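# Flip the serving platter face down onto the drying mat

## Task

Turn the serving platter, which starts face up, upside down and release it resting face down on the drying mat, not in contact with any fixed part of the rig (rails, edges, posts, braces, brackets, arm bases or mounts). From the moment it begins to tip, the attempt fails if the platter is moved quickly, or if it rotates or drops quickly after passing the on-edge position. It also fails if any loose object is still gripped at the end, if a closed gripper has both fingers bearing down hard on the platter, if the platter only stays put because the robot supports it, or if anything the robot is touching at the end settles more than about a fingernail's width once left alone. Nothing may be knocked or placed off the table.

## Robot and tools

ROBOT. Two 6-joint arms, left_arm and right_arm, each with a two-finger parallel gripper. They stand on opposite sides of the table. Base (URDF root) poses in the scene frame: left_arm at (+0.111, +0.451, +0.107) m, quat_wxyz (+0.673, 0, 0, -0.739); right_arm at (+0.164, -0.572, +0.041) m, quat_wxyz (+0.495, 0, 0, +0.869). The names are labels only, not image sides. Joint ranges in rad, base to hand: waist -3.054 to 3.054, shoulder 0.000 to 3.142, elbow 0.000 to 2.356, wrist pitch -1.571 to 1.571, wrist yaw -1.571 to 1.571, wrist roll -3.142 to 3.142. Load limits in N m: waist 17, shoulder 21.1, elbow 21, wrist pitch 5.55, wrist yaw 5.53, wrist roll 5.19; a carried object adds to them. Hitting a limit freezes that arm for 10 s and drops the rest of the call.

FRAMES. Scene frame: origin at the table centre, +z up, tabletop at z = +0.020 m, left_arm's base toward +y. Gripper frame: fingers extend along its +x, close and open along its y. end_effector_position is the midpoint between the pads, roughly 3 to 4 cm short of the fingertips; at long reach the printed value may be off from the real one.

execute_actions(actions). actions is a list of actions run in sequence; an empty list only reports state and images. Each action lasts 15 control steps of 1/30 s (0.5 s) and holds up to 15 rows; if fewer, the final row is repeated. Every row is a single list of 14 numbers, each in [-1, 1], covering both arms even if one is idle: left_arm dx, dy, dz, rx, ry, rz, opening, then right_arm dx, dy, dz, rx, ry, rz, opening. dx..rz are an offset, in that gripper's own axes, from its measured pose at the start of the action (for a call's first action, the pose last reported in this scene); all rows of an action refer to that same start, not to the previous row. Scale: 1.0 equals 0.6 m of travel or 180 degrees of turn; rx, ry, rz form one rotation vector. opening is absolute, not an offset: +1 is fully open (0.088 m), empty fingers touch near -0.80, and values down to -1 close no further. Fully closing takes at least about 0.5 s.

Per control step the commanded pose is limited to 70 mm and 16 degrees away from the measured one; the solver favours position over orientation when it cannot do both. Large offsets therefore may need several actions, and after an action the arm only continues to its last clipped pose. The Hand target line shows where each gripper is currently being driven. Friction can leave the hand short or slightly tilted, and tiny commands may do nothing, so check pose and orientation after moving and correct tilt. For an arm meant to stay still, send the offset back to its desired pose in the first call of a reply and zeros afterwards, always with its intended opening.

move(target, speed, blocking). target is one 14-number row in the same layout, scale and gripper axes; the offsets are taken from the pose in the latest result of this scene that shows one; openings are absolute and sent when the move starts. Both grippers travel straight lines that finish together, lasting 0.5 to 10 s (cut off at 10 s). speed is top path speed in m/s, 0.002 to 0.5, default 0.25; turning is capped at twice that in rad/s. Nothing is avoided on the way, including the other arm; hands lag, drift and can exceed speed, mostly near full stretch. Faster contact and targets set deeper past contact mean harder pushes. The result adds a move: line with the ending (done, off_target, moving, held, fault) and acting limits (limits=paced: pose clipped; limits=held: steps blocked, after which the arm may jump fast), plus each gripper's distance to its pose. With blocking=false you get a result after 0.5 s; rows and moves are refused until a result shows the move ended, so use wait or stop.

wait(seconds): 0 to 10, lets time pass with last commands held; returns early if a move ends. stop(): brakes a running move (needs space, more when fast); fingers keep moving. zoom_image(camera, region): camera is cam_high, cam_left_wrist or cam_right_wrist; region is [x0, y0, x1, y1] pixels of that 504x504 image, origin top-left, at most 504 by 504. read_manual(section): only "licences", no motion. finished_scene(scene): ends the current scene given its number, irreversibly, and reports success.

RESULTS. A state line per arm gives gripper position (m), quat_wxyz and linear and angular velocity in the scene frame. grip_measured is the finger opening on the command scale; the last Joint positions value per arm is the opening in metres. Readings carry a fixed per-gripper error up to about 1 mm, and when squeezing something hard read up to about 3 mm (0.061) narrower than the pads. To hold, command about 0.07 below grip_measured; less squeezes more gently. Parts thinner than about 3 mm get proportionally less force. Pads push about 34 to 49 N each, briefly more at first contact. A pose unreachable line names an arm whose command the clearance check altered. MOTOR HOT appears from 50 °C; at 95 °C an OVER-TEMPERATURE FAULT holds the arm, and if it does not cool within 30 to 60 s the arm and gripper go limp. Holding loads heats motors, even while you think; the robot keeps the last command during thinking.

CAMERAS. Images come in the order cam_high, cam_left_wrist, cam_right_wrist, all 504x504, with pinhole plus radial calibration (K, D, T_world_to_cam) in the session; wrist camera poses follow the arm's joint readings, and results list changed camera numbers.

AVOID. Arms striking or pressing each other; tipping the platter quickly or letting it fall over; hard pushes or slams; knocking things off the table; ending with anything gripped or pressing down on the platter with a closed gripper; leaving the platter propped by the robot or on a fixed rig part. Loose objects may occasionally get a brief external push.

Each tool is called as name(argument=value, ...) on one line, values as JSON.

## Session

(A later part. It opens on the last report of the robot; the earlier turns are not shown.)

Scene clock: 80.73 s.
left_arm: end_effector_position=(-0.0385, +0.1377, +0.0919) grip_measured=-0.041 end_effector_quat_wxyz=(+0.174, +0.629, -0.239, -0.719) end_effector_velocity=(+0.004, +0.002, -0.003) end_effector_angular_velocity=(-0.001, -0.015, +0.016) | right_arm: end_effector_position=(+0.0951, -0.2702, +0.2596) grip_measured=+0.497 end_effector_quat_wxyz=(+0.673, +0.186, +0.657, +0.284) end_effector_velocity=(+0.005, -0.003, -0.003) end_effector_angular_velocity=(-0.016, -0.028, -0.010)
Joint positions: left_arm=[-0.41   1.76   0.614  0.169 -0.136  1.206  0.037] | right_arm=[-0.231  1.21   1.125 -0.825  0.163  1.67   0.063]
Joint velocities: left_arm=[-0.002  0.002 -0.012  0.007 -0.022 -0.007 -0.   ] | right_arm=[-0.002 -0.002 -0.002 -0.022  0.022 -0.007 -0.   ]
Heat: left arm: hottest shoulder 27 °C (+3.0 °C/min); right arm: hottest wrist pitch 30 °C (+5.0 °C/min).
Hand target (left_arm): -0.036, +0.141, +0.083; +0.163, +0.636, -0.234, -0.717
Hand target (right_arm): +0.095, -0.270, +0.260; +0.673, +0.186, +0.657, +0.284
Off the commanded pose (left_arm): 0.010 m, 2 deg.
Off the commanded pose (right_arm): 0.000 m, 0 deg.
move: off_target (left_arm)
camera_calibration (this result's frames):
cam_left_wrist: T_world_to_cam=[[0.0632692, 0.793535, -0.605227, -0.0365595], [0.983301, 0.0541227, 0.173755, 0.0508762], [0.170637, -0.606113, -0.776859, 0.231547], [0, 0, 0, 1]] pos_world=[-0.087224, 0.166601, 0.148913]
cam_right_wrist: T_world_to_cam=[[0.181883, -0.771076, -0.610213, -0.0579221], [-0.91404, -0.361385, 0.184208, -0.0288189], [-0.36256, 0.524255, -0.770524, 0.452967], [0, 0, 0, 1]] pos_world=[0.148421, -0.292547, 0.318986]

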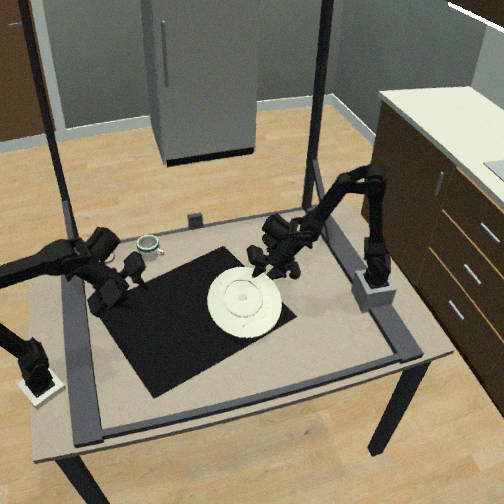

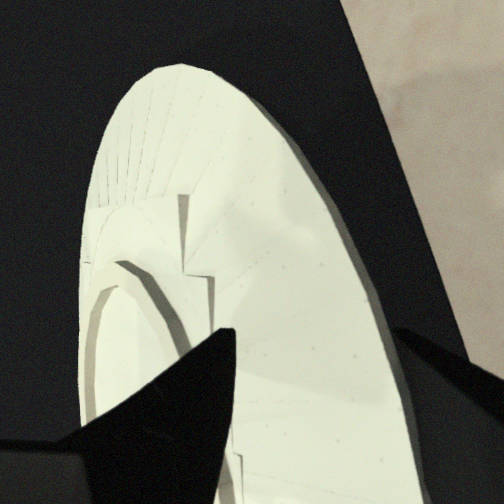

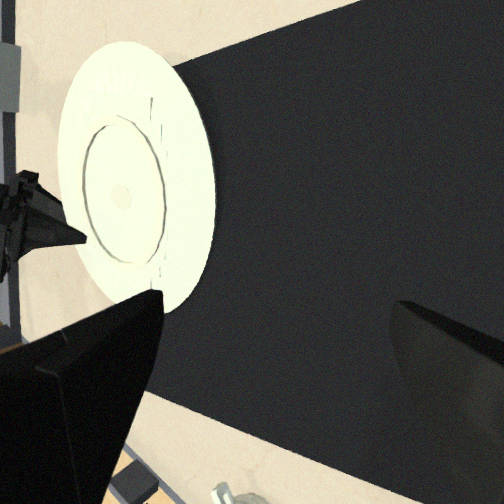

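move(target=[0.03,-0.045,0,0,0,0,-0.05,0,0,0,0,0,0,0.5], speed=0.02)

move(target=[-0.04,-0.045,0,0,0,0,-0.05,0,0,0,0,0,0,0.5], speed=0.02)

zoom_image(camera="cam_high", region=[170,200,350,370])

Scene clock: 83.37 s.
left_arm: end_effector_position=(-0.0415, +0.1489, +0.0648) grip_measured=-0.047 end_effector_quat_wxyz=(+0.173, +0.626, -0.242, -0.721) end_effector_velocity=(+0.003, +0.001, -0.001) end_effector_angular_velocity=(-0.004, -0.005, +0.028) | right_arm: end_effector_position=(+0.0951, -0.2702, +0.2596) grip_measured=+0.497 end_effector_quat_wxyz=(+0.673, +0.186, +0.657, +0.284) end_effector_velocity=(-0.002, -0.003, -0.000) end_effector_angular_velocity=(-0.007, +0.002, +0.028)
Joint positions: left_arm=[-0.438  1.852  0.55   0.327 -0.145  1.187  0.037] | right_arm=[-0.231  1.21   1.125 -0.825  0.163  1.67   0.063]
Joint velocities: left_arm=[-0.002  0.002 -0.007  0.007 -0.022 -0.022 -0.   ] | right_arm=[-0.002 -0.007 -0.002 -0.007 -0.022 -0.022 -0.   ]
Heat: left arm: hottest shoulder 27 °C (+3.0 °C/min); right arm: hottest wrist pitch 30 °C (+2.0 °C/min).
Hand target (left_arm): -0.040, +0.150, +0.062; +0.174, +0.629, -0.240, -0.719
Hand target (right_arm): +0.095, -0.270, +0.260; +0.673, +0.186, +0.657, +0.284
Off the commanded pose (left_arm): 0.004 m, 1 deg.
Off the commanded pose (right_arm): 0.000 m, 0 deg.
move: done
camera_calibration (this result's frames):
cam_left_wrist: T_world_to_cam=[[0.0659229, 0.791564, -0.60752, -0.0611027], [0.984495, 0.0475892, 0.168835, 0.0593182], [0.162555, -0.60923, -0.776154, 0.217829], [0, 0, 0, 1]] pos_world=[-0.0897796, 0.178252, 0.121933]
cam_right_wrist: T_world_to_cam=[[0.181883, -0.771076, -0.610213, -0.0579221], [-0.91404, -0.361385, 0.184208, -0.0288189], [-0.36256, 0.524255, -0.770524, 0.452967], [0, 0, 0, 1]] pos_world=[0.148421, -0.292547, 0.318986]

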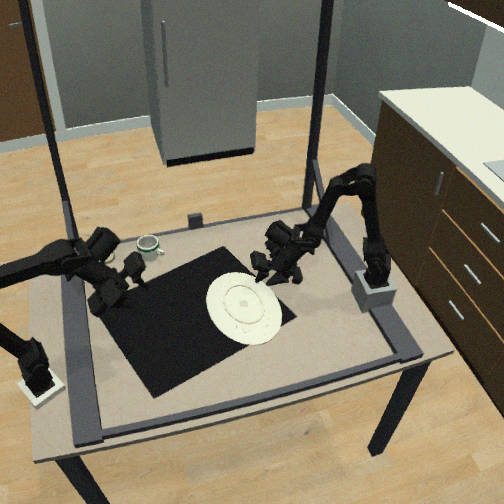

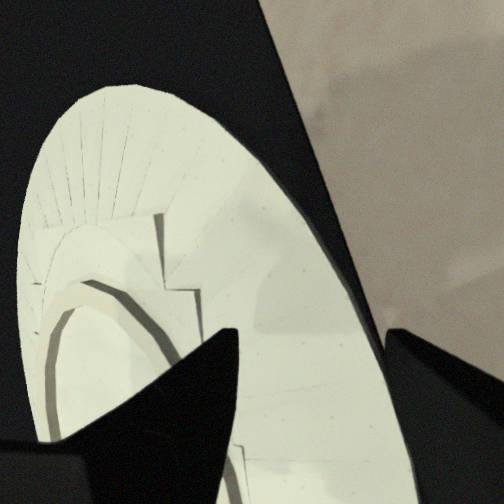

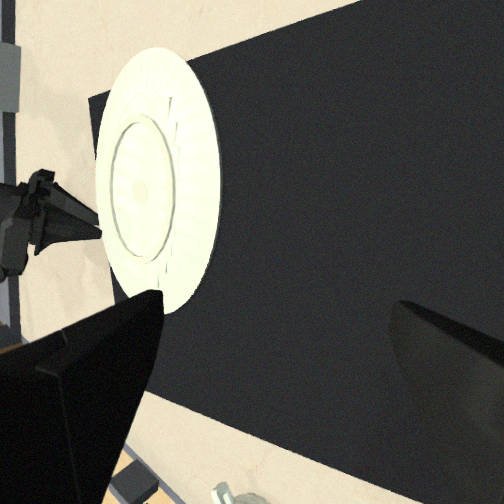

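Scene clock: 85.43 s.
left_arm: end_effector_position=(-0.0366, +0.1826, +0.0677) grip_measured=-0.048 end_effector_quat_wxyz=(+0.171, +0.627, -0.242, -0.721) end_effector_velocity=(+0.000, +0.003, +0.001) end_effector_angular_velocity=(+0.002, +0.006, +0.015) | right_arm: end_effector_position=(+0.0951, -0.2702, +0.2596) grip_measured=+0.497 end_effector_quat_wxyz=(+0.673, +0.186, +0.657, +0.284) end_effector_velocity=(-0.001, +0.001, +0.001) end_effector_angular_velocity=(+0.006, -0.006, +0.019)
Joint positions: left_arm=[-0.495  1.752  0.431  0.335 -0.177  1.141  0.037] | right_arm=[-0.231  1.21   1.125 -0.825  0.163  1.67   0.063]
Joint velocities: left_arm=[-0.007 -0.012 -0.007 -0.007 -0.007 -0.022 -0.   ] | right_arm=[-0.002 -0.002 -0.002  0.007 -0.007 -0.022 -0.   ]
Heat: left arm: hottest shoulder 27 °C (+3.0 °C/min); right arm: hottest wrist pitch 30 °C (+2.0 °C/min).
Hand target (left_arm): -0.036, +0.184, +0.069; +0.173, +0.626, -0.242, -0.721
Hand target (right_arm): +0.095, -0.270, +0.260; +0.673, +0.186, +0.657, +0.284
Off the commanded pose (left_arm): 0.002 m, 0 deg.
Off the commanded pose (right_arm): 0.000 m, 0 deg.
move: done
camera_calibration (this result's frames):
cam_left_wrist: T_world_to_cam=[[0.068855, 0.793463, -0.604711, -0.0867259], [0.984057, 0.0456155, 0.171903, 0.0524994], [0.163983, -0.606907, -0.777672, 0.239525], [0, 0, 0, 1]] pos_world=[-0.0849688, 0.211788, 0.124803]
cam_right_wrist: T_world_to_cam=[[0.181883, -0.771076, -0.610213, -0.0579221], [-0.91404, -0.361385, 0.184208, -0.0288189], [-0.36256, 0.524255, -0.770524, 0.452967], [0, 0, 0, 1]] pos_world=[0.148421, -0.292547, 0.318986]

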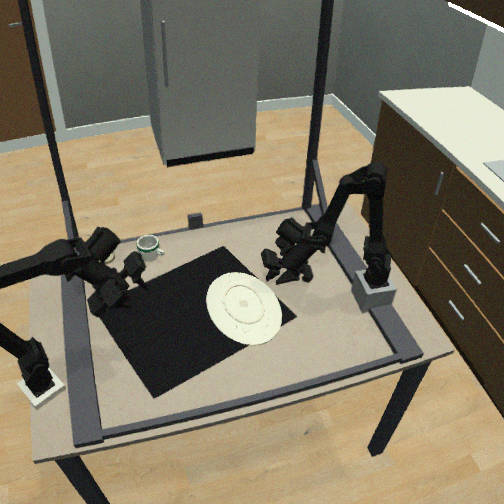

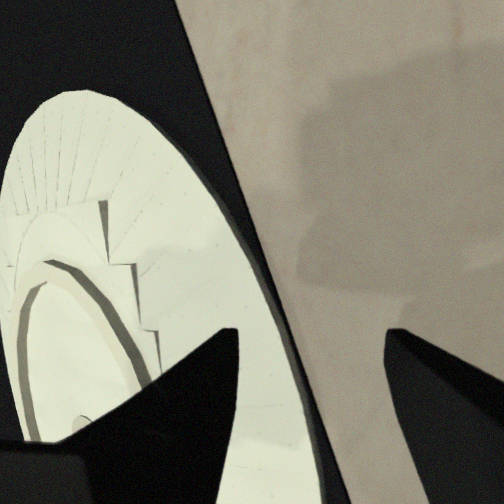

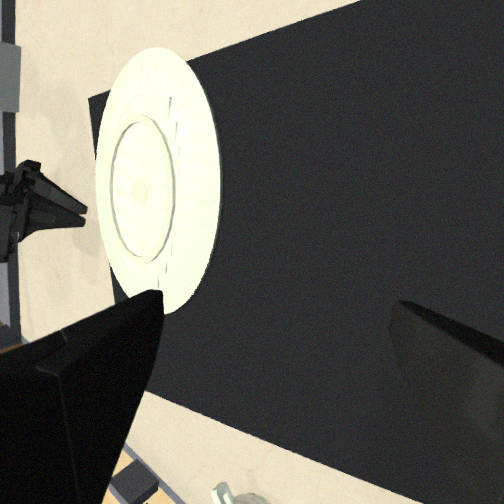

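Region (170, 200, 350, 370) of cam_high's 504x504 image, scaled by 2.800, with more detail than that image has.

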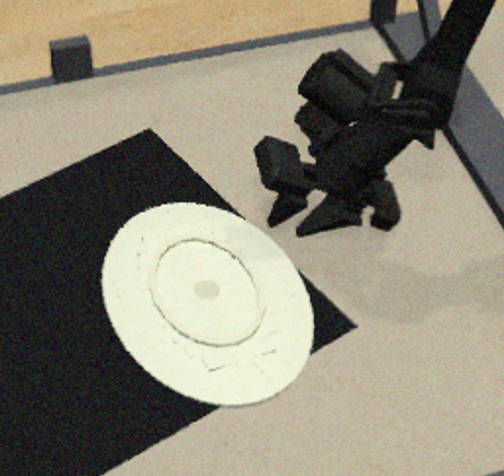

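move(target=[-0.005,-0.028,-0.135,0,0,0,-0.9,0,0,0,0,0,0,0.5], speed=0.08)

Scene clock: 87.23 s.
left_arm: end_effector_position=(+0.0428, +0.1846, +0.0542) grip_measured=-0.810 end_effector_quat_wxyz=(+0.173, +0.625, -0.242, -0.721) end_effector_velocity=(+0.003, +0.001, -0.001) end_effector_angular_velocity=(+0.005, -0.008, -0.010) | right_arm: end_effector_position=(+0.0951, -0.2702, +0.2596) grip_measured=+0.497 end_effector_quat_wxyz=(+0.673, +0.186, +0.657, +0.284) end_effector_velocity=(-0.001, +0.001, +0.001) end_effector_angular_velocity=(+0.005, +0.003, +0.008)
Joint positions: left_arm=[-0.144  1.746  0.273  0.514  0.023  1.429  0.   ] | right_arm=[-0.231  1.21   1.125 -0.825  0.163  1.67   0.063]
Joint velocities: left_arm=[ 0.012 -0.002 -0.002 -0.007  0.007  0.022  0.   ] | right_arm=[-0.002 -0.002 -0.002  0.007 -0.007 -0.007 -0.   ]
Heat: left arm: hottest shoulder 27 °C (+3.0 °C/min); right arm: hottest wrist pitch 29 °C (+1.0 °C/min).
Hand target (left_arm): +0.044, +0.187, +0.053; +0.171, +0.626, -0.241, -0.721
Hand target (right_arm): +0.095, -0.270, +0.260; +0.673, +0.186, +0.657, +0.284
Off the commanded pose (left_arm): 0.004 m, 0 deg.
Off the commanded pose (right_arm): 0.000 m, 0 deg.
move: done
camera_calibration (this result's frames):
cam_left_wrist: T_world_to_cam=[[0.0650973, 0.79088, -0.6085, -0.10113], [0.984711, 0.0478245, 0.167503, -0.0235411], [0.161576, -0.6101, -0.775675, 0.217821], [0, 0, 0, 1]] pos_world=[-0.00543003, 0.213999, 0.111364]
cam_right_wrist: T_world_to_cam=[[0.181883, -0.771076, -0.610213, -0.0579221], [-0.91404, -0.361385, 0.184208, -0.0288189], [-0.36256, 0.524255, -0.770524, 0.452967], [0, 0, 0, 1]] pos_world=[0.148421, -0.292547, 0.318986]

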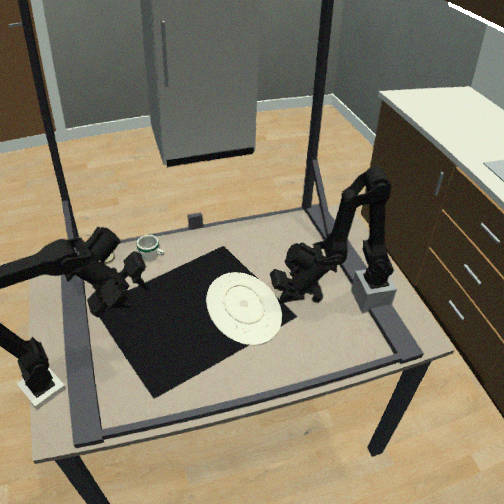

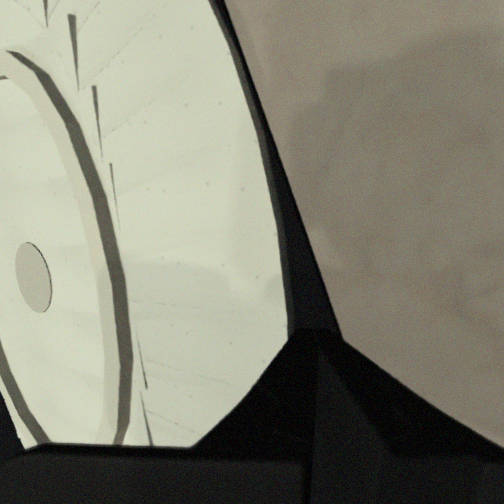

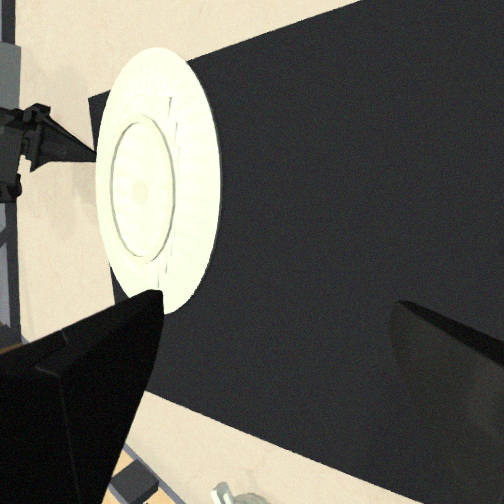

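move(target=[0.065,0.087,0,0,0,0,-0.9,0,0,0,0,0,0,0.5], speed=0.04)

Scene clock: 89.27 s.
left_arm: end_effector_position=(+0.0419, +0.1764, +0.0519) grip_measured=-0.810 end_effector_quat_wxyz=(+0.139, +0.633, -0.211, -0.732) end_effector_velocity=(+0.001, +0.005, -0.002) end_effector_angular_velocity=(+0.028, -0.002, +0.020) | right_arm: end_effector_position=(+0.0951, -0.2702, +0.2596) grip_measured=+0.497 end_effector_quat_wxyz=(+0.673, +0.186, +0.657, +0.284) end_effector_velocity=(+0.000, -0.002, -0.003) end_effector_angular_velocity=(-0.014, +0.006, -0.004)
Joint positions: left_arm=[-0.124  1.758  0.382  0.322  0.055  1.445  0.   ] | right_arm=[-0.231  1.21   1.125 -0.825  0.163  1.67   0.063]
Joint velocities: left_arm=[-0.002 -0.007  0.002 -0.037 -0.007 -0.022  0.   ] | right_arm=[-0.002 -0.002 -0.007 -0.007 -0.007  0.007 -0.   ]
Heat: left arm: hottest shoulder 27 °C (+3.0 °C/min); right arm: hottest wrist pitch 29 °C (+1.0 °C/min).
Hand target (left_arm): +0.036, +0.129, +0.061; +0.173, +0.625, -0.242, -0.721
Hand target (right_arm): +0.095, -0.270, +0.260; +0.673, +0.186, +0.657, +0.284
Off the commanded pose (left_arm): 0.057 m, 6 deg.
Off the commanded pose (right_arm): 0.000 m, 0 deg.
move: off_target (left_arm)
camera_calibration (this result's frames):
cam_left_wrist: T_world_to_cam=[[0.0752207, 0.844871, -0.529655, -0.11005], [0.984447, 0.02165, 0.174344, -0.0176437], [0.158765, -0.534531, -0.830102, 0.200851], [0, 0, 0, 1]] pos_world=[-0.00624075, 0.200721, 0.111514]
cam_right_wrist: T_world_to_cam=[[0.181883, -0.771076, -0.610213, -0.0579221], [-0.91404, -0.361385, 0.184208, -0.0288189], [-0.36256, 0.524255, -0.770524, 0.452967], [0, 0, 0, 1]] pos_world=[0.148421, -0.292547, 0.318986]

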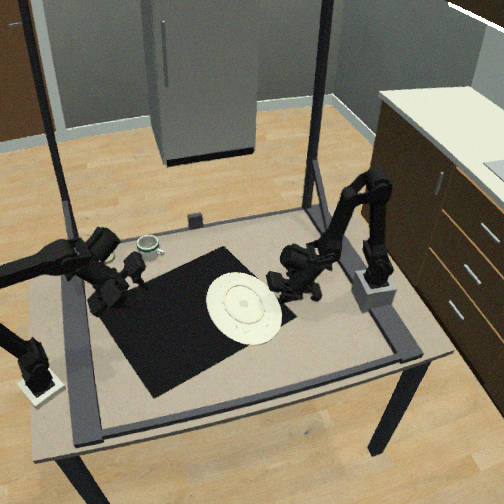

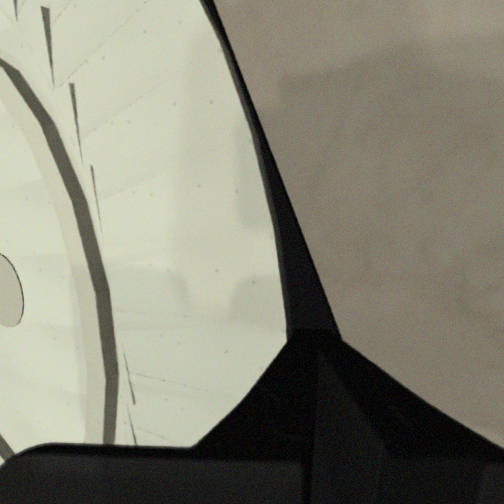

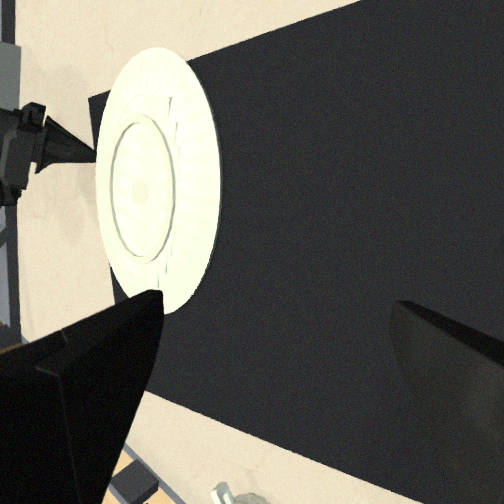

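move(target=[-0.012,0.008,0,0,0,0,-0.9,0,0,0,0,0,0,0.5], speed=0.03)

move(target=[0.03,0.095,0,0,0,0.03,-0.9,0,0,0,0,0,0,0.5], speed=0.04)

Scene clock: 90.13 s.
left_arm: end_effector_position=(+0.0430, +0.1808, +0.0561) grip_measured=-0.810 end_effector_quat_wxyz=(+0.134, +0.635, -0.205, -0.732) end_effector_velocity=(+0.001, +0.004, -0.000) end_effector_angular_velocity=(+0.021, -0.008, +0.007) | right_arm: end_effector_position=(+0.0951, -0.2702, +0.2596) grip_measured=+0.497 end_effector_quat_wxyz=(+0.673, +0.186, +0.657, +0.284) end_effector_velocity=(+0.000, -0.001, +0.001) end_effector_angular_velocity=(-0.004, +0.009, -0.004)
Joint positions: left_arm=[-0.123  1.719  0.381  0.268  0.056  1.445  0.   ] | right_arm=[-0.231  1.21   1.125 -0.825  0.163  1.67   0.063]
Joint velocities: left_arm=[-0.002 -0.012  0.002 -0.037 -0.007 -0.007  0.   ] | right_arm=[-0.002 -0.002  0.002 -0.007 -0.007  0.007 -0.   ]
Heat: left arm: hottest shoulder 27 °C (+3.0 °C/min); right arm: hottest wrist pitch 29 °C (+1.0 °C/min).
Hand target (left_arm): +0.043, +0.176, +0.060; +0.139, +0.633, -0.211, -0.732
Hand target (right_arm): +0.095, -0.270, +0.260; +0.673, +0.186, +0.657, +0.284
Off the commanded pose (left_arm): 0.007 m, 1 deg.
Off the commanded pose (right_arm): 0.000 m, 0 deg.
move: done
camera_calibration (this result's frames):
cam_left_wrist: T_world_to_cam=[[0.0763924, 0.853349, -0.515712, -0.113976], [0.983933, 0.0191915, 0.177506, -0.0192268], [0.161372, -0.520986, -0.838172, 0.204382], [0, 0, 0, 1]] pos_world=[-0.00535665, 0.204111, 0.115941]
cam_right_wrist: T_world_to_cam=[[0.181883, -0.771076, -0.610213, -0.0579221], [-0.91404, -0.361385, 0.184208, -0.0288189], [-0.36256, 0.524255, -0.770524, 0.452967], [0, 0, 0, 1]] pos_world=[0.148421, -0.292547, 0.318986]

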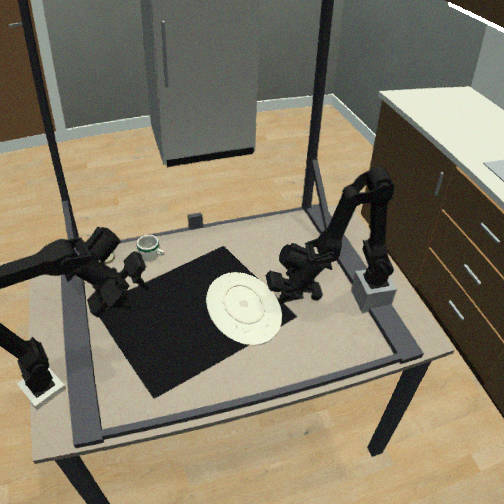

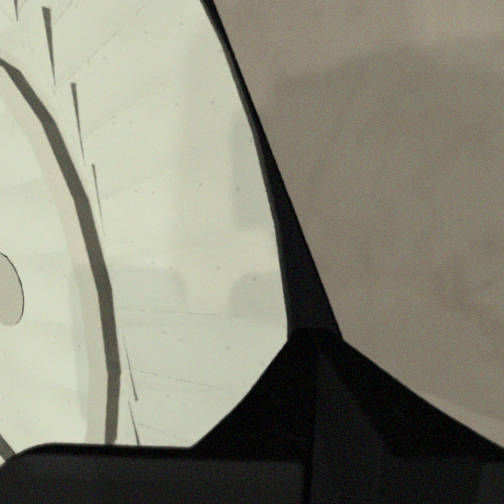

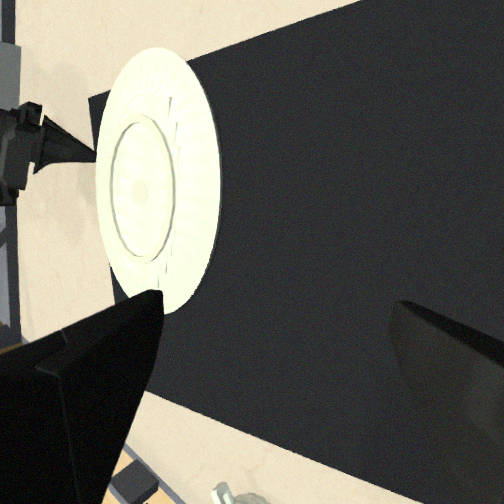

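Scene clock: 91.87 s.
left_arm: end_effector_position=(+0.0419, +0.1736, +0.0556) grip_measured=-0.810 end_effector_quat_wxyz=(+0.125, +0.635, -0.195, -0.737) end_effector_velocity=(-0.002, +0.000, +0.001) end_effector_angular_velocity=(+0.003, +0.003, -0.012) | right_arm: end_effector_position=(+0.0951, -0.2702, +0.2596) grip_measured=+0.497 end_effector_quat_wxyz=(+0.673, +0.186, +0.657, +0.284) end_effector_velocity=(-0.003, +0.000, +0.000) end_effector_angular_velocity=(+0.002, +0.014, +0.017)
Joint positions: left_arm=[-0.114  1.744  0.432  0.217  0.07   1.449  0.   ] | right_arm=[-0.231  1.21   1.125 -0.825  0.163  1.67   0.063]
Joint velocities: left_arm=[-0.002 -0.002  0.002 -0.007  0.007  0.007  0.   ] | right_arm=[-0.002 -0.002 -0.002  0.007 -0.022 -0.007 -0.   ]
Heat: left arm: hottest wrist pitch 28 °C (+4.0 °C/min); right arm: hottest wrist pitch 29 °C (+1.0 °C/min).
Hand target (left_arm): +0.038, +0.128, +0.073; +0.168, +0.625, -0.234, -0.725
Hand target (right_arm): +0.095, -0.270, +0.260; +0.673, +0.186, +0.657, +0.284
Off the commanded pose (left_arm): 0.053 m, 7 deg.
Off the commanded pose (right_arm): 0.000 m, 0 deg.
move: off_target (left_arm)
camera_calibration (this result's frames):
cam_left_wrist: T_world_to_cam=[[0.0745191, 0.866904, -0.492874, -0.111566], [0.984844, 0.0136485, 0.172907, -0.0167581], [0.156621, -0.498289, -0.852747, 0.197426], [0, 0, 0, 1]] pos_world=[-0.00610307, 0.195321, 0.116264]
cam_right_wrist: T_world_to_cam=[[0.181883, -0.771076, -0.610213, -0.0579221], [-0.91404, -0.361385, 0.184208, -0.0288189], [-0.36256, 0.524255, -0.770524, 0.452967], [0, 0, 0, 1]] pos_world=[0.148421, -0.292547, 0.318986]

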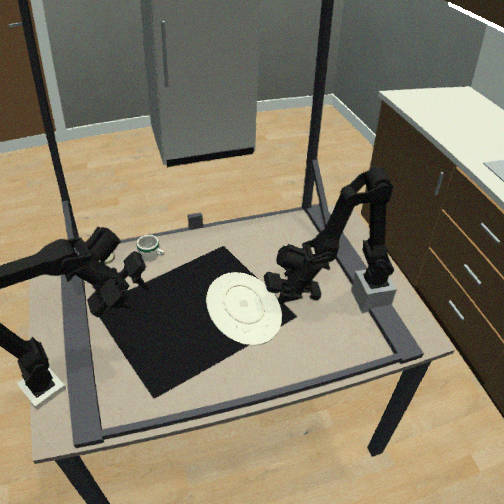

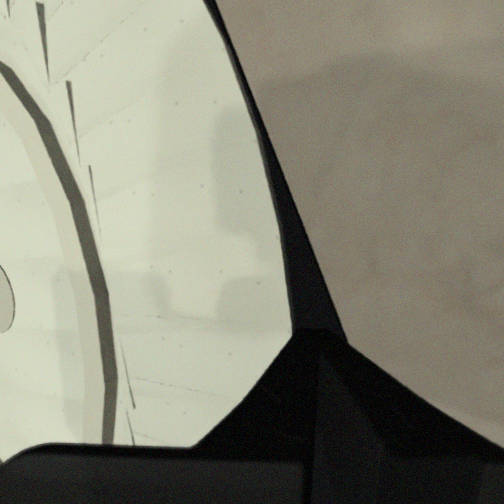

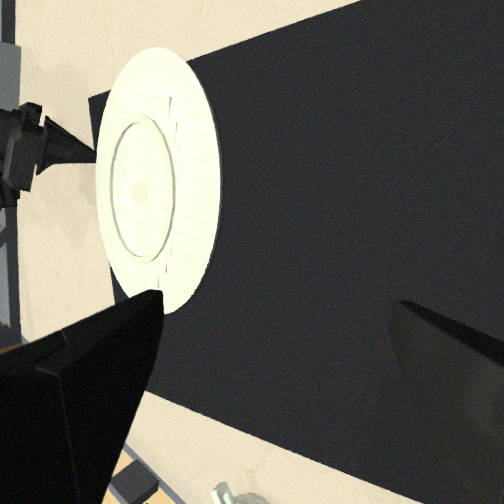

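move(target=[-0.055,0.02,0,0,0,0.03,-0.9,0,0,0,0,0,0,0.5], speed=0.08)

move(target=[0.095,0.16,-0.017,0,0,0,-0.9,0,0,0,0,0,0,0.5], speed=0.12)

Scene clock: 93.23 s.
left_arm: end_effector_position=(+0.0447, +0.1751, +0.0899) grip_measured=-0.810 end_effector_quat_wxyz=(+0.159, +0.624, -0.225, -0.731) end_effector_velocity=(+0.003, +0.001, +0.003) end_effector_angular_velocity=(-0.010, -0.013, +0.016) | right_arm: end_effector_position=(+0.0951, -0.2702, +0.2596) grip_measured=+0.497 end_effector_quat_wxyz=(+0.673, +0.186, +0.657, +0.284) end_effector_velocity=(+0.001, -0.005, -0.002) end_effector_angular_velocity=(-0.018, +0.005, -0.004)
Joint positions: left_arm=[-0.108  1.549  0.385  0.162  0.065  1.449  0.   ] | right_arm=[-0.231  1.21   1.125 -0.825  0.163  1.67   0.063]
Joint velocities: left_arm=[-0.002 -0.022 -0.007 -0.007 -0.022 -0.007  0.   ] | right_arm=[-0.002 -0.007 -0.002 -0.022 -0.007  0.007 -0.   ]
Heat: left arm: hottest wrist pitch 29 °C (+5.1 °C/min); right arm: hottest wrist pitch 29 °C (+1.0 °C/min).
Hand target (left_arm): +0.046, +0.177, +0.090; +0.160, +0.625, -0.225, -0.730
Hand target (right_arm): +0.095, -0.270, +0.260; +0.673, +0.186, +0.657, +0.284
Off the commanded pose (left_arm): 0.003 m, 0 deg.
Off the commanded pose (right_arm): 0.000 m, 0 deg.
move: done
camera_calibration (this result's frames):
cam_left_wrist: T_world_to_cam=[[0.059384, 0.81807, -0.572044, -0.079787], [0.987119, 0.0371576, 0.155612, -0.0281283], [0.148557, -0.573916, -0.805326, 0.23638], [0, 0, 0, 1]] pos_world=[-0.00261197, 0.201979, 0.149099]
cam_right_wrist: T_world_to_cam=[[0.181883, -0.771076, -0.610213, -0.0579221], [-0.91404, -0.361385, 0.184208, -0.0288189], [-0.36256, 0.524255, -0.770524, 0.452967], [0, 0, 0, 1]] pos_world=[0.148421, -0.292547, 0.318986]

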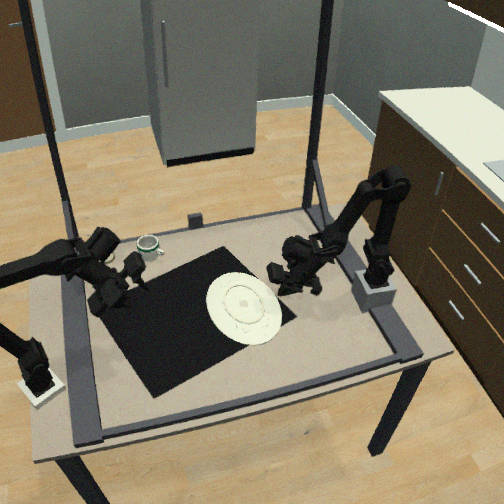

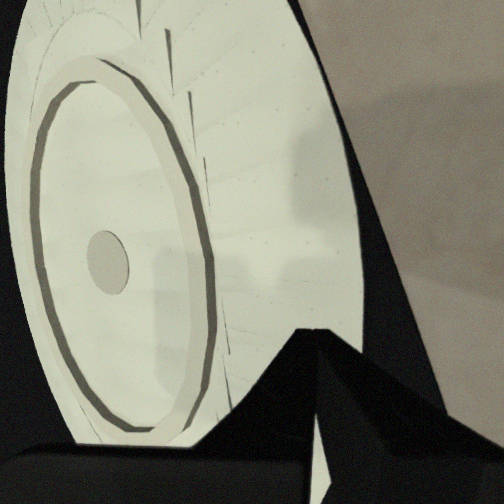

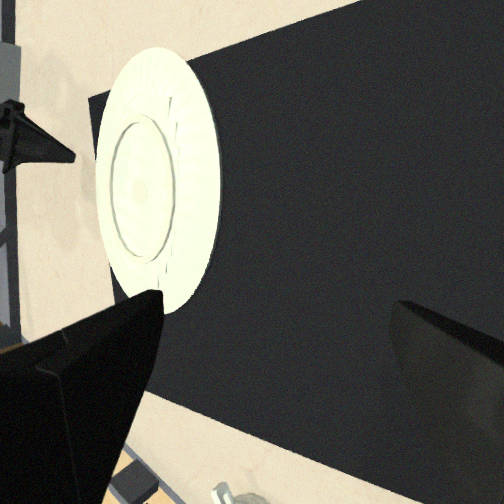

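Scene clock: 94.60 s.
left_arm: end_effector_position=(+0.0397, +0.0674, +0.0914) grip_measured=-0.810 end_effector_quat_wxyz=(+0.158, +0.624, -0.223, -0.732) end_effector_velocity=(+0.002, -0.001, -0.002) end_effector_angular_velocity=(+0.015, -0.017, +0.015) | right_arm: end_effector_position=(+0.0951, -0.2702, +0.2596) grip_measured=+0.497 end_effector_quat_wxyz=(+0.673, +0.186, +0.657, +0.284) end_effector_velocity=(-0.001, -0.002, -0.001) end_effector_angular_velocity=(-0.009, -0.001, +0.013)
Joint positions: left_arm=[-0.054  1.892  0.826  0.056  0.094  1.493  0.   ] | right_arm=[-0.231  1.21   1.125 -0.825  0.163  1.67   0.063]
Joint velocities: left_arm=[-0.002  0.012  0.017 -0.022 -0.022 -0.007  0.   ] | right_arm=[ 0.002 -0.002 -0.002 -0.007 -0.007 -0.007 -0.   ]
Heat: left arm: hottest wrist pitch 29 °C (+5.0 °C/min); right arm: hottest wrist pitch 29 °C (+1.0 °C/min).
Hand target (left_arm): +0.040, +0.063, +0.092; +0.159, +0.624, -0.225, -0.731
Hand target (right_arm): +0.095, -0.270, +0.260; +0.673, +0.186, +0.657, +0.284
Off the commanded pose (left_arm): 0.004 m, 0 deg.
Off the commanded pose (right_arm): 0.000 m, 0 deg.
move: done
camera_calibration (this result's frames):
cam_left_wrist: T_world_to_cam=[[0.0585456, 0.820952, -0.567987, 0.00892406], [0.987084, 0.0373843, 0.155778, -0.0194833], [0.149121, -0.569771, -0.808161, 0.17649], [0, 0, 0, 1]] pos_world=[-0.00760906, 0.0939608, 0.150736]
cam_right_wrist: T_world_to_cam=[[0.181883, -0.771076, -0.610213, -0.0579221], [-0.91404, -0.361385, 0.184208, -0.0288189], [-0.36256, 0.524255, -0.770524, 0.452967], [0, 0, 0, 1]] pos_world=[0.148421, -0.292547, 0.318986]

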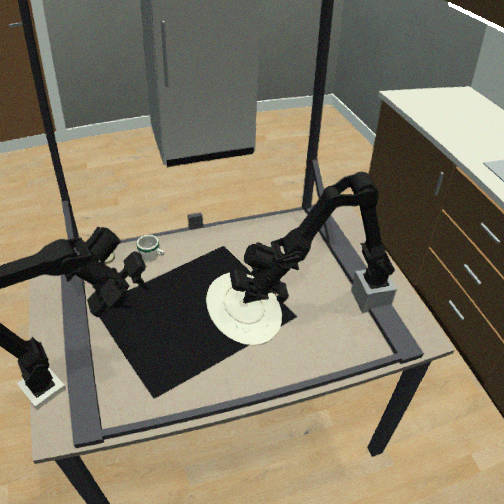

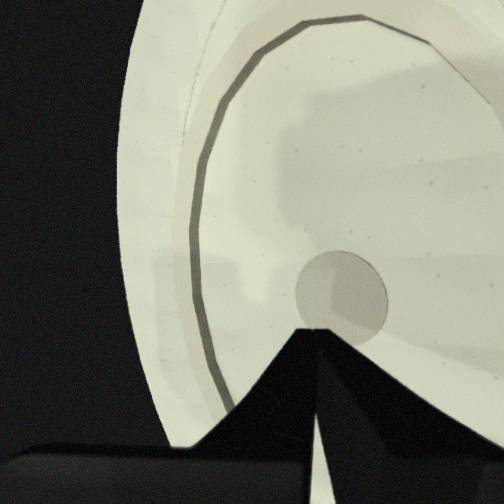

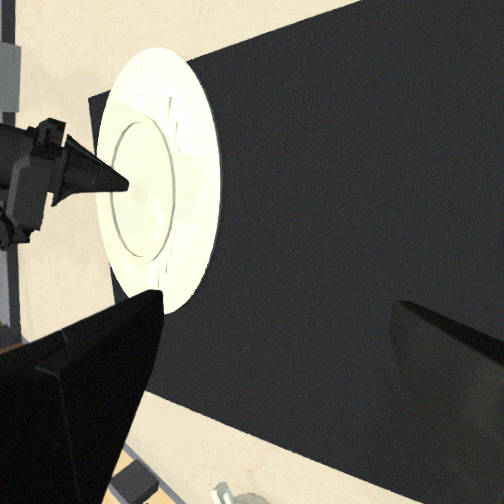

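move(target=[0.04,0.008,0.025,0,0,0,-0.9,0,0,0,0,0,0,0.5], speed=0.04)

move(target=[0.075,0.115,0,0,0,0,-0.9,0,0,0,0,0,0,0.5], speed=0.04)

Scene clock: 95.87 s.
left_arm: end_effector_position=(+0.0232, +0.0560, +0.0766) grip_measured=-0.810 end_effector_quat_wxyz=(+0.157, +0.625, -0.222, -0.731) end_effector_velocity=(+0.003, +0.003, -0.003) end_effector_angular_velocity=(+0.019, -0.019, +0.015) | right_arm: end_effector_position=(+0.0951, -0.2702, +0.2596) grip_measured=+0.497 end_effector_quat_wxyz=(+0.673, +0.186, +0.657, +0.284) end_effector_velocity=(+0.002, -0.005, -0.002) end_effector_angular_velocity=(-0.014, -0.024, +0.015)
Joint positions: left_arm=[-0.1    1.98   0.875  0.095  0.067  1.454  0.   ] | right_arm=[-0.231  1.21   1.125 -0.825  0.163  1.67   0.063]
Joint velocities: left_arm=[-0.002  0.002  0.002 -0.022 -0.022 -0.007  0.   ] | right_arm=[ 0.002 -0.007 -0.002 -0.022  0.007 -0.022  0.   ]
Heat: left arm: hottest wrist pitch 29 °C (+5.0 °C/min); right arm: hottest wrist pitch 29 °C (+1.0 °C/min).
Hand target (left_arm): +0.021, +0.053, +0.076; +0.158, +0.625, -0.223, -0.731
Hand target (right_arm): +0.095, -0.270, +0.260; +0.673, +0.186, +0.657, +0.284
Off the commanded pose (left_arm): 0.004 m, 0 deg.
Off the commanded pose (right_arm): 0.000 m, 0 deg.
move: done
camera_calibration (this result's frames):
cam_left_wrist: T_world_to_cam=[[0.0591488, 0.822141, -0.566202, 0.0106632], [0.986682, 0.0379449, 0.158172, -0.000652392], [0.151524, -0.568018, -0.808948, 0.160372], [0, 0, 0, 1]] pos_world=[-0.0242872, 0.0823521, 0.135873]
cam_right_wrist: T_world_to_cam=[[0.181883, -0.771076, -0.610213, -0.0579221], [-0.91404, -0.361385, 0.184208, -0.0288189], [-0.36256, 0.524255, -0.770524, 0.452967], [0, 0, 0, 1]] pos_world=[0.148421, -0.292547, 0.318986]

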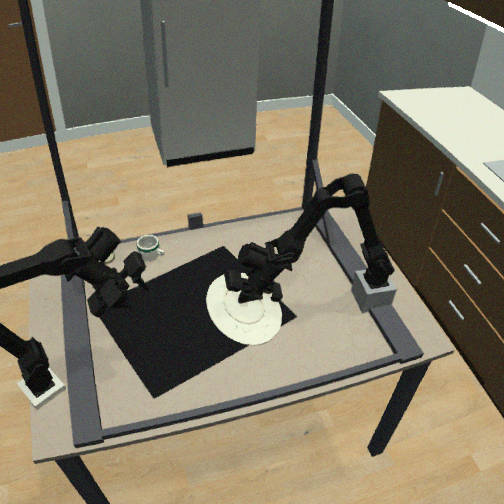

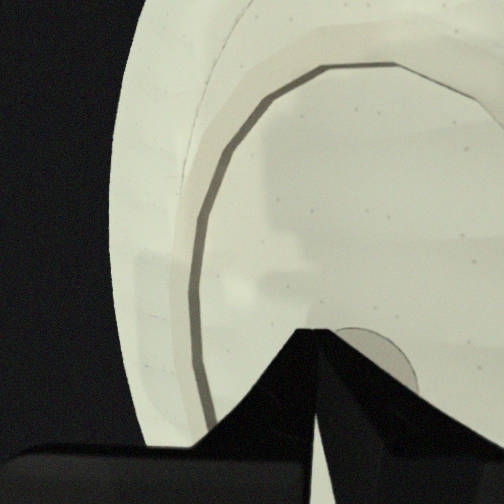

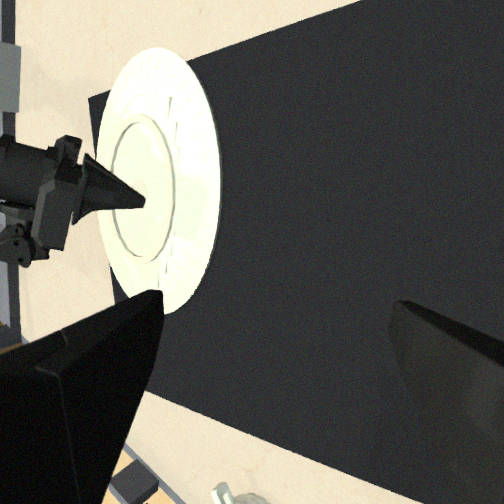

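Scene clock: 98.23 s.
left_arm: end_effector_position=(+0.0163, +0.0146, +0.0762) grip_measured=-0.810 end_effector_quat_wxyz=(+0.122, +0.636, -0.185, -0.739) end_effector_velocity=(-0.000, -0.000, +0.002) end_effector_angular_velocity=(+0.017, -0.007, +0.007) | right_arm: end_effector_position=(+0.0951, -0.2702, +0.2596) grip_measured=+0.497 end_effector_quat_wxyz=(+0.673, +0.186, +0.657, +0.284) end_effector_velocity=(+0.001, -0.005, -0.002) end_effector_angular_velocity=(-0.018, +0.005, -0.004)
Joint positions: left_arm=[-0.092  2.124  1.177 -0.168  0.083  1.458  0.   ] | right_arm=[-0.231  1.21   1.125 -0.825  0.163  1.67   0.063]
Joint velocities: left_arm=[-0.002  0.002  0.022 -0.037 -0.007 -0.007  0.   ] | right_arm=[-0.002 -0.007 -0.002 -0.022 -0.007  0.007 -0.   ]
Heat: left arm: hottest wrist pitch 30 °C (+5.1 °C/min); right arm: hottest wrist pitch 29 °C (+0.0 °C/min).
Hand target (left_arm): +0.013, -0.021, +0.078; +0.157, +0.626, -0.222, -0.731
Hand target (right_arm): +0.095, -0.270, +0.260; +0.673, +0.186, +0.657, +0.284
Off the commanded pose (left_arm): 0.040 m, 6 deg.
Off the commanded pose (right_arm): 0.000 m, 0 deg.
move: off_target (left_arm)
camera_calibration (this result's frames):
cam_left_wrist: T_world_to_cam=[[0.0662894, 0.876857, -0.476159, 0.0370683], [0.985404, 0.0174579, 0.169334, 0.00721068], [0.156794, -0.480434, -0.862901, 0.140333], [0, 0, 0, 1]] pos_world=[-0.0315661, 0.0347913, 0.137523]
cam_right_wrist: T_world_to_cam=[[0.181883, -0.771076, -0.610213, -0.0579221], [-0.91404, -0.361385, 0.184208, -0.0288189], [-0.36256, 0.524255, -0.770524, 0.452967], [0, 0, 0, 1]] pos_world=[0.148421, -0.292547, 0.318986]

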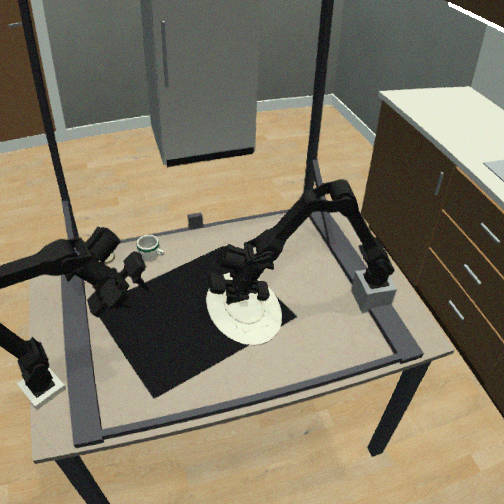

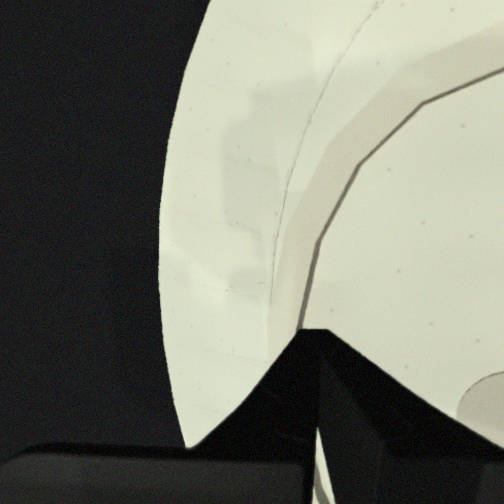

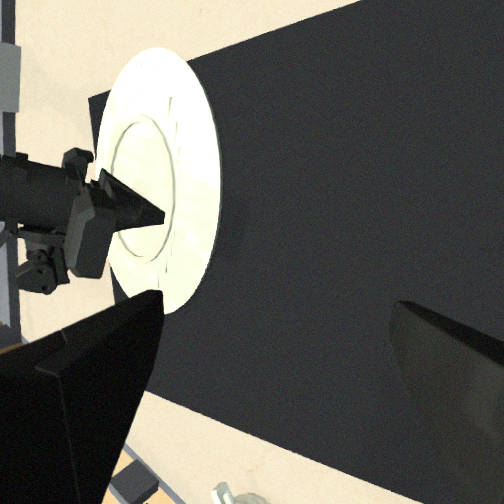

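move(target=[0.07,0.18,0,0,0,0.03,-0.9,0,0,0,0,0,0,0.5], speed=0.04)

Scene clock: 110.40 s.
left_arm: end_effector_position=(+0.0158, +0.0121, +0.0811) grip_measured=-0.810 end_effector_quat_wxyz=(+0.061, +0.653, -0.118, -0.745) end_effector_velocity=(+0.003, +0.005, -0.001) end_effector_angular_velocity=(+0.019, -0.023, +0.010) | right_arm: end_effector_position=(+0.0951, -0.2702, +0.2596) grip_measured=+0.497 end_effector_quat_wxyz=(+0.673, +0.186, +0.657, +0.284) end_effector_velocity=(+0.000, -0.002, -0.001) end_effector_angular_velocity=(-0.008, -0.010, +0.019)
Joint positions: left_arm=[-0.089  2.205  1.411 -0.506  0.093  1.458  0.   ] | right_arm=[-0.231  1.21   1.125 -0.825  0.163  1.67   0.063]
Joint velocities: left_arm=[-0.002 -0.002 -0.002 -0.022 -0.022 -0.007  0.   ] | right_arm=[-0.002 -0.002 -0.002 -0.007 -0.007 -0.022  0.   ]
Heat: left arm: hottest wrist pitch 33 °C (+8.1 °C/min); right arm: hottest wrist pitch 29 °C (-2.0 °C/min).
Hand target (left_arm): +0.016, +0.009, +0.080; +0.064, +0.653, -0.122, -0.745
Hand target (right_arm): +0.095, -0.270, +0.260; +0.673, +0.186, +0.657, +0.284
Off the commanded pose (left_arm): 0.113 m, 16 deg.
Off the commanded pose (right_arm): 0.000 m, 0 deg.
TORQUE FAULT: the external load on joint 4 (wrist pitch) of the left arm reached its load limit, and that arm stopped for 10 seconds. That time counts as 17 of the actions that you can send in this scene. A torque fault stops only its own arm. That arm's remaining commands of this call were not run. That arm holds where it stopped, with its grip as last carried out, and accepts commands again: back off and push less far. That arm stops again, at the same cost, whenever a joint's load reaches its limit.
move: fault (left_arm); limits=paced
camera_calibration (this result's frames):
cam_left_wrist: T_world_to_cam=[[0.0764767, 0.949085, -0.305595, 0.0267272], [0.980877, -0.0165987, 0.193919, 0.00550485], [0.178973, -0.314581, -0.932206, 0.146652], [0, 0, 0, 1]] pos_world=[-0.0336904, 0.020859, 0.14381]
cam_right_wrist: T_world_to_cam=[[0.181883, -0.771076, -0.610213, -0.0579221], [-0.91404, -0.361385, 0.184208, -0.0288189], [-0.36256, 0.524255, -0.770524, 0.452967], [0, 0, 0, 1]] pos_world=[0.148421, -0.292547, 0.318986]

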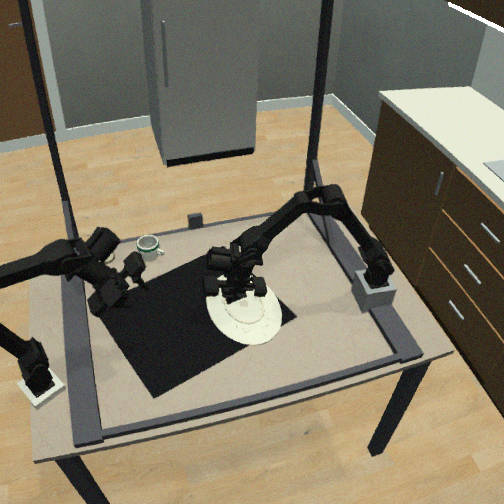

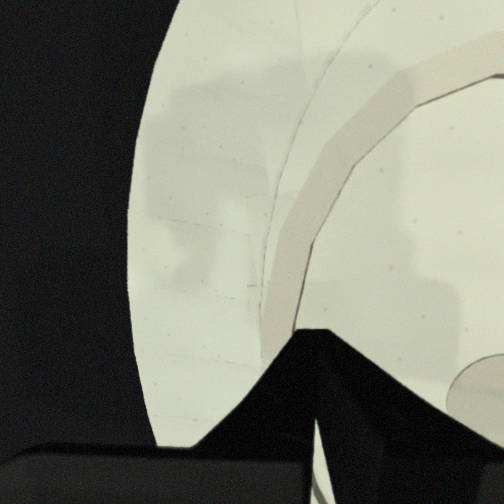

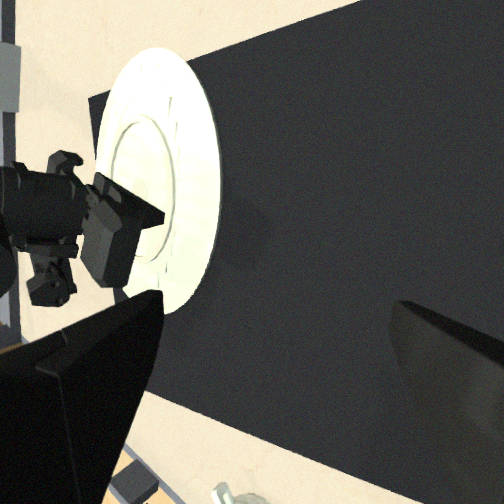

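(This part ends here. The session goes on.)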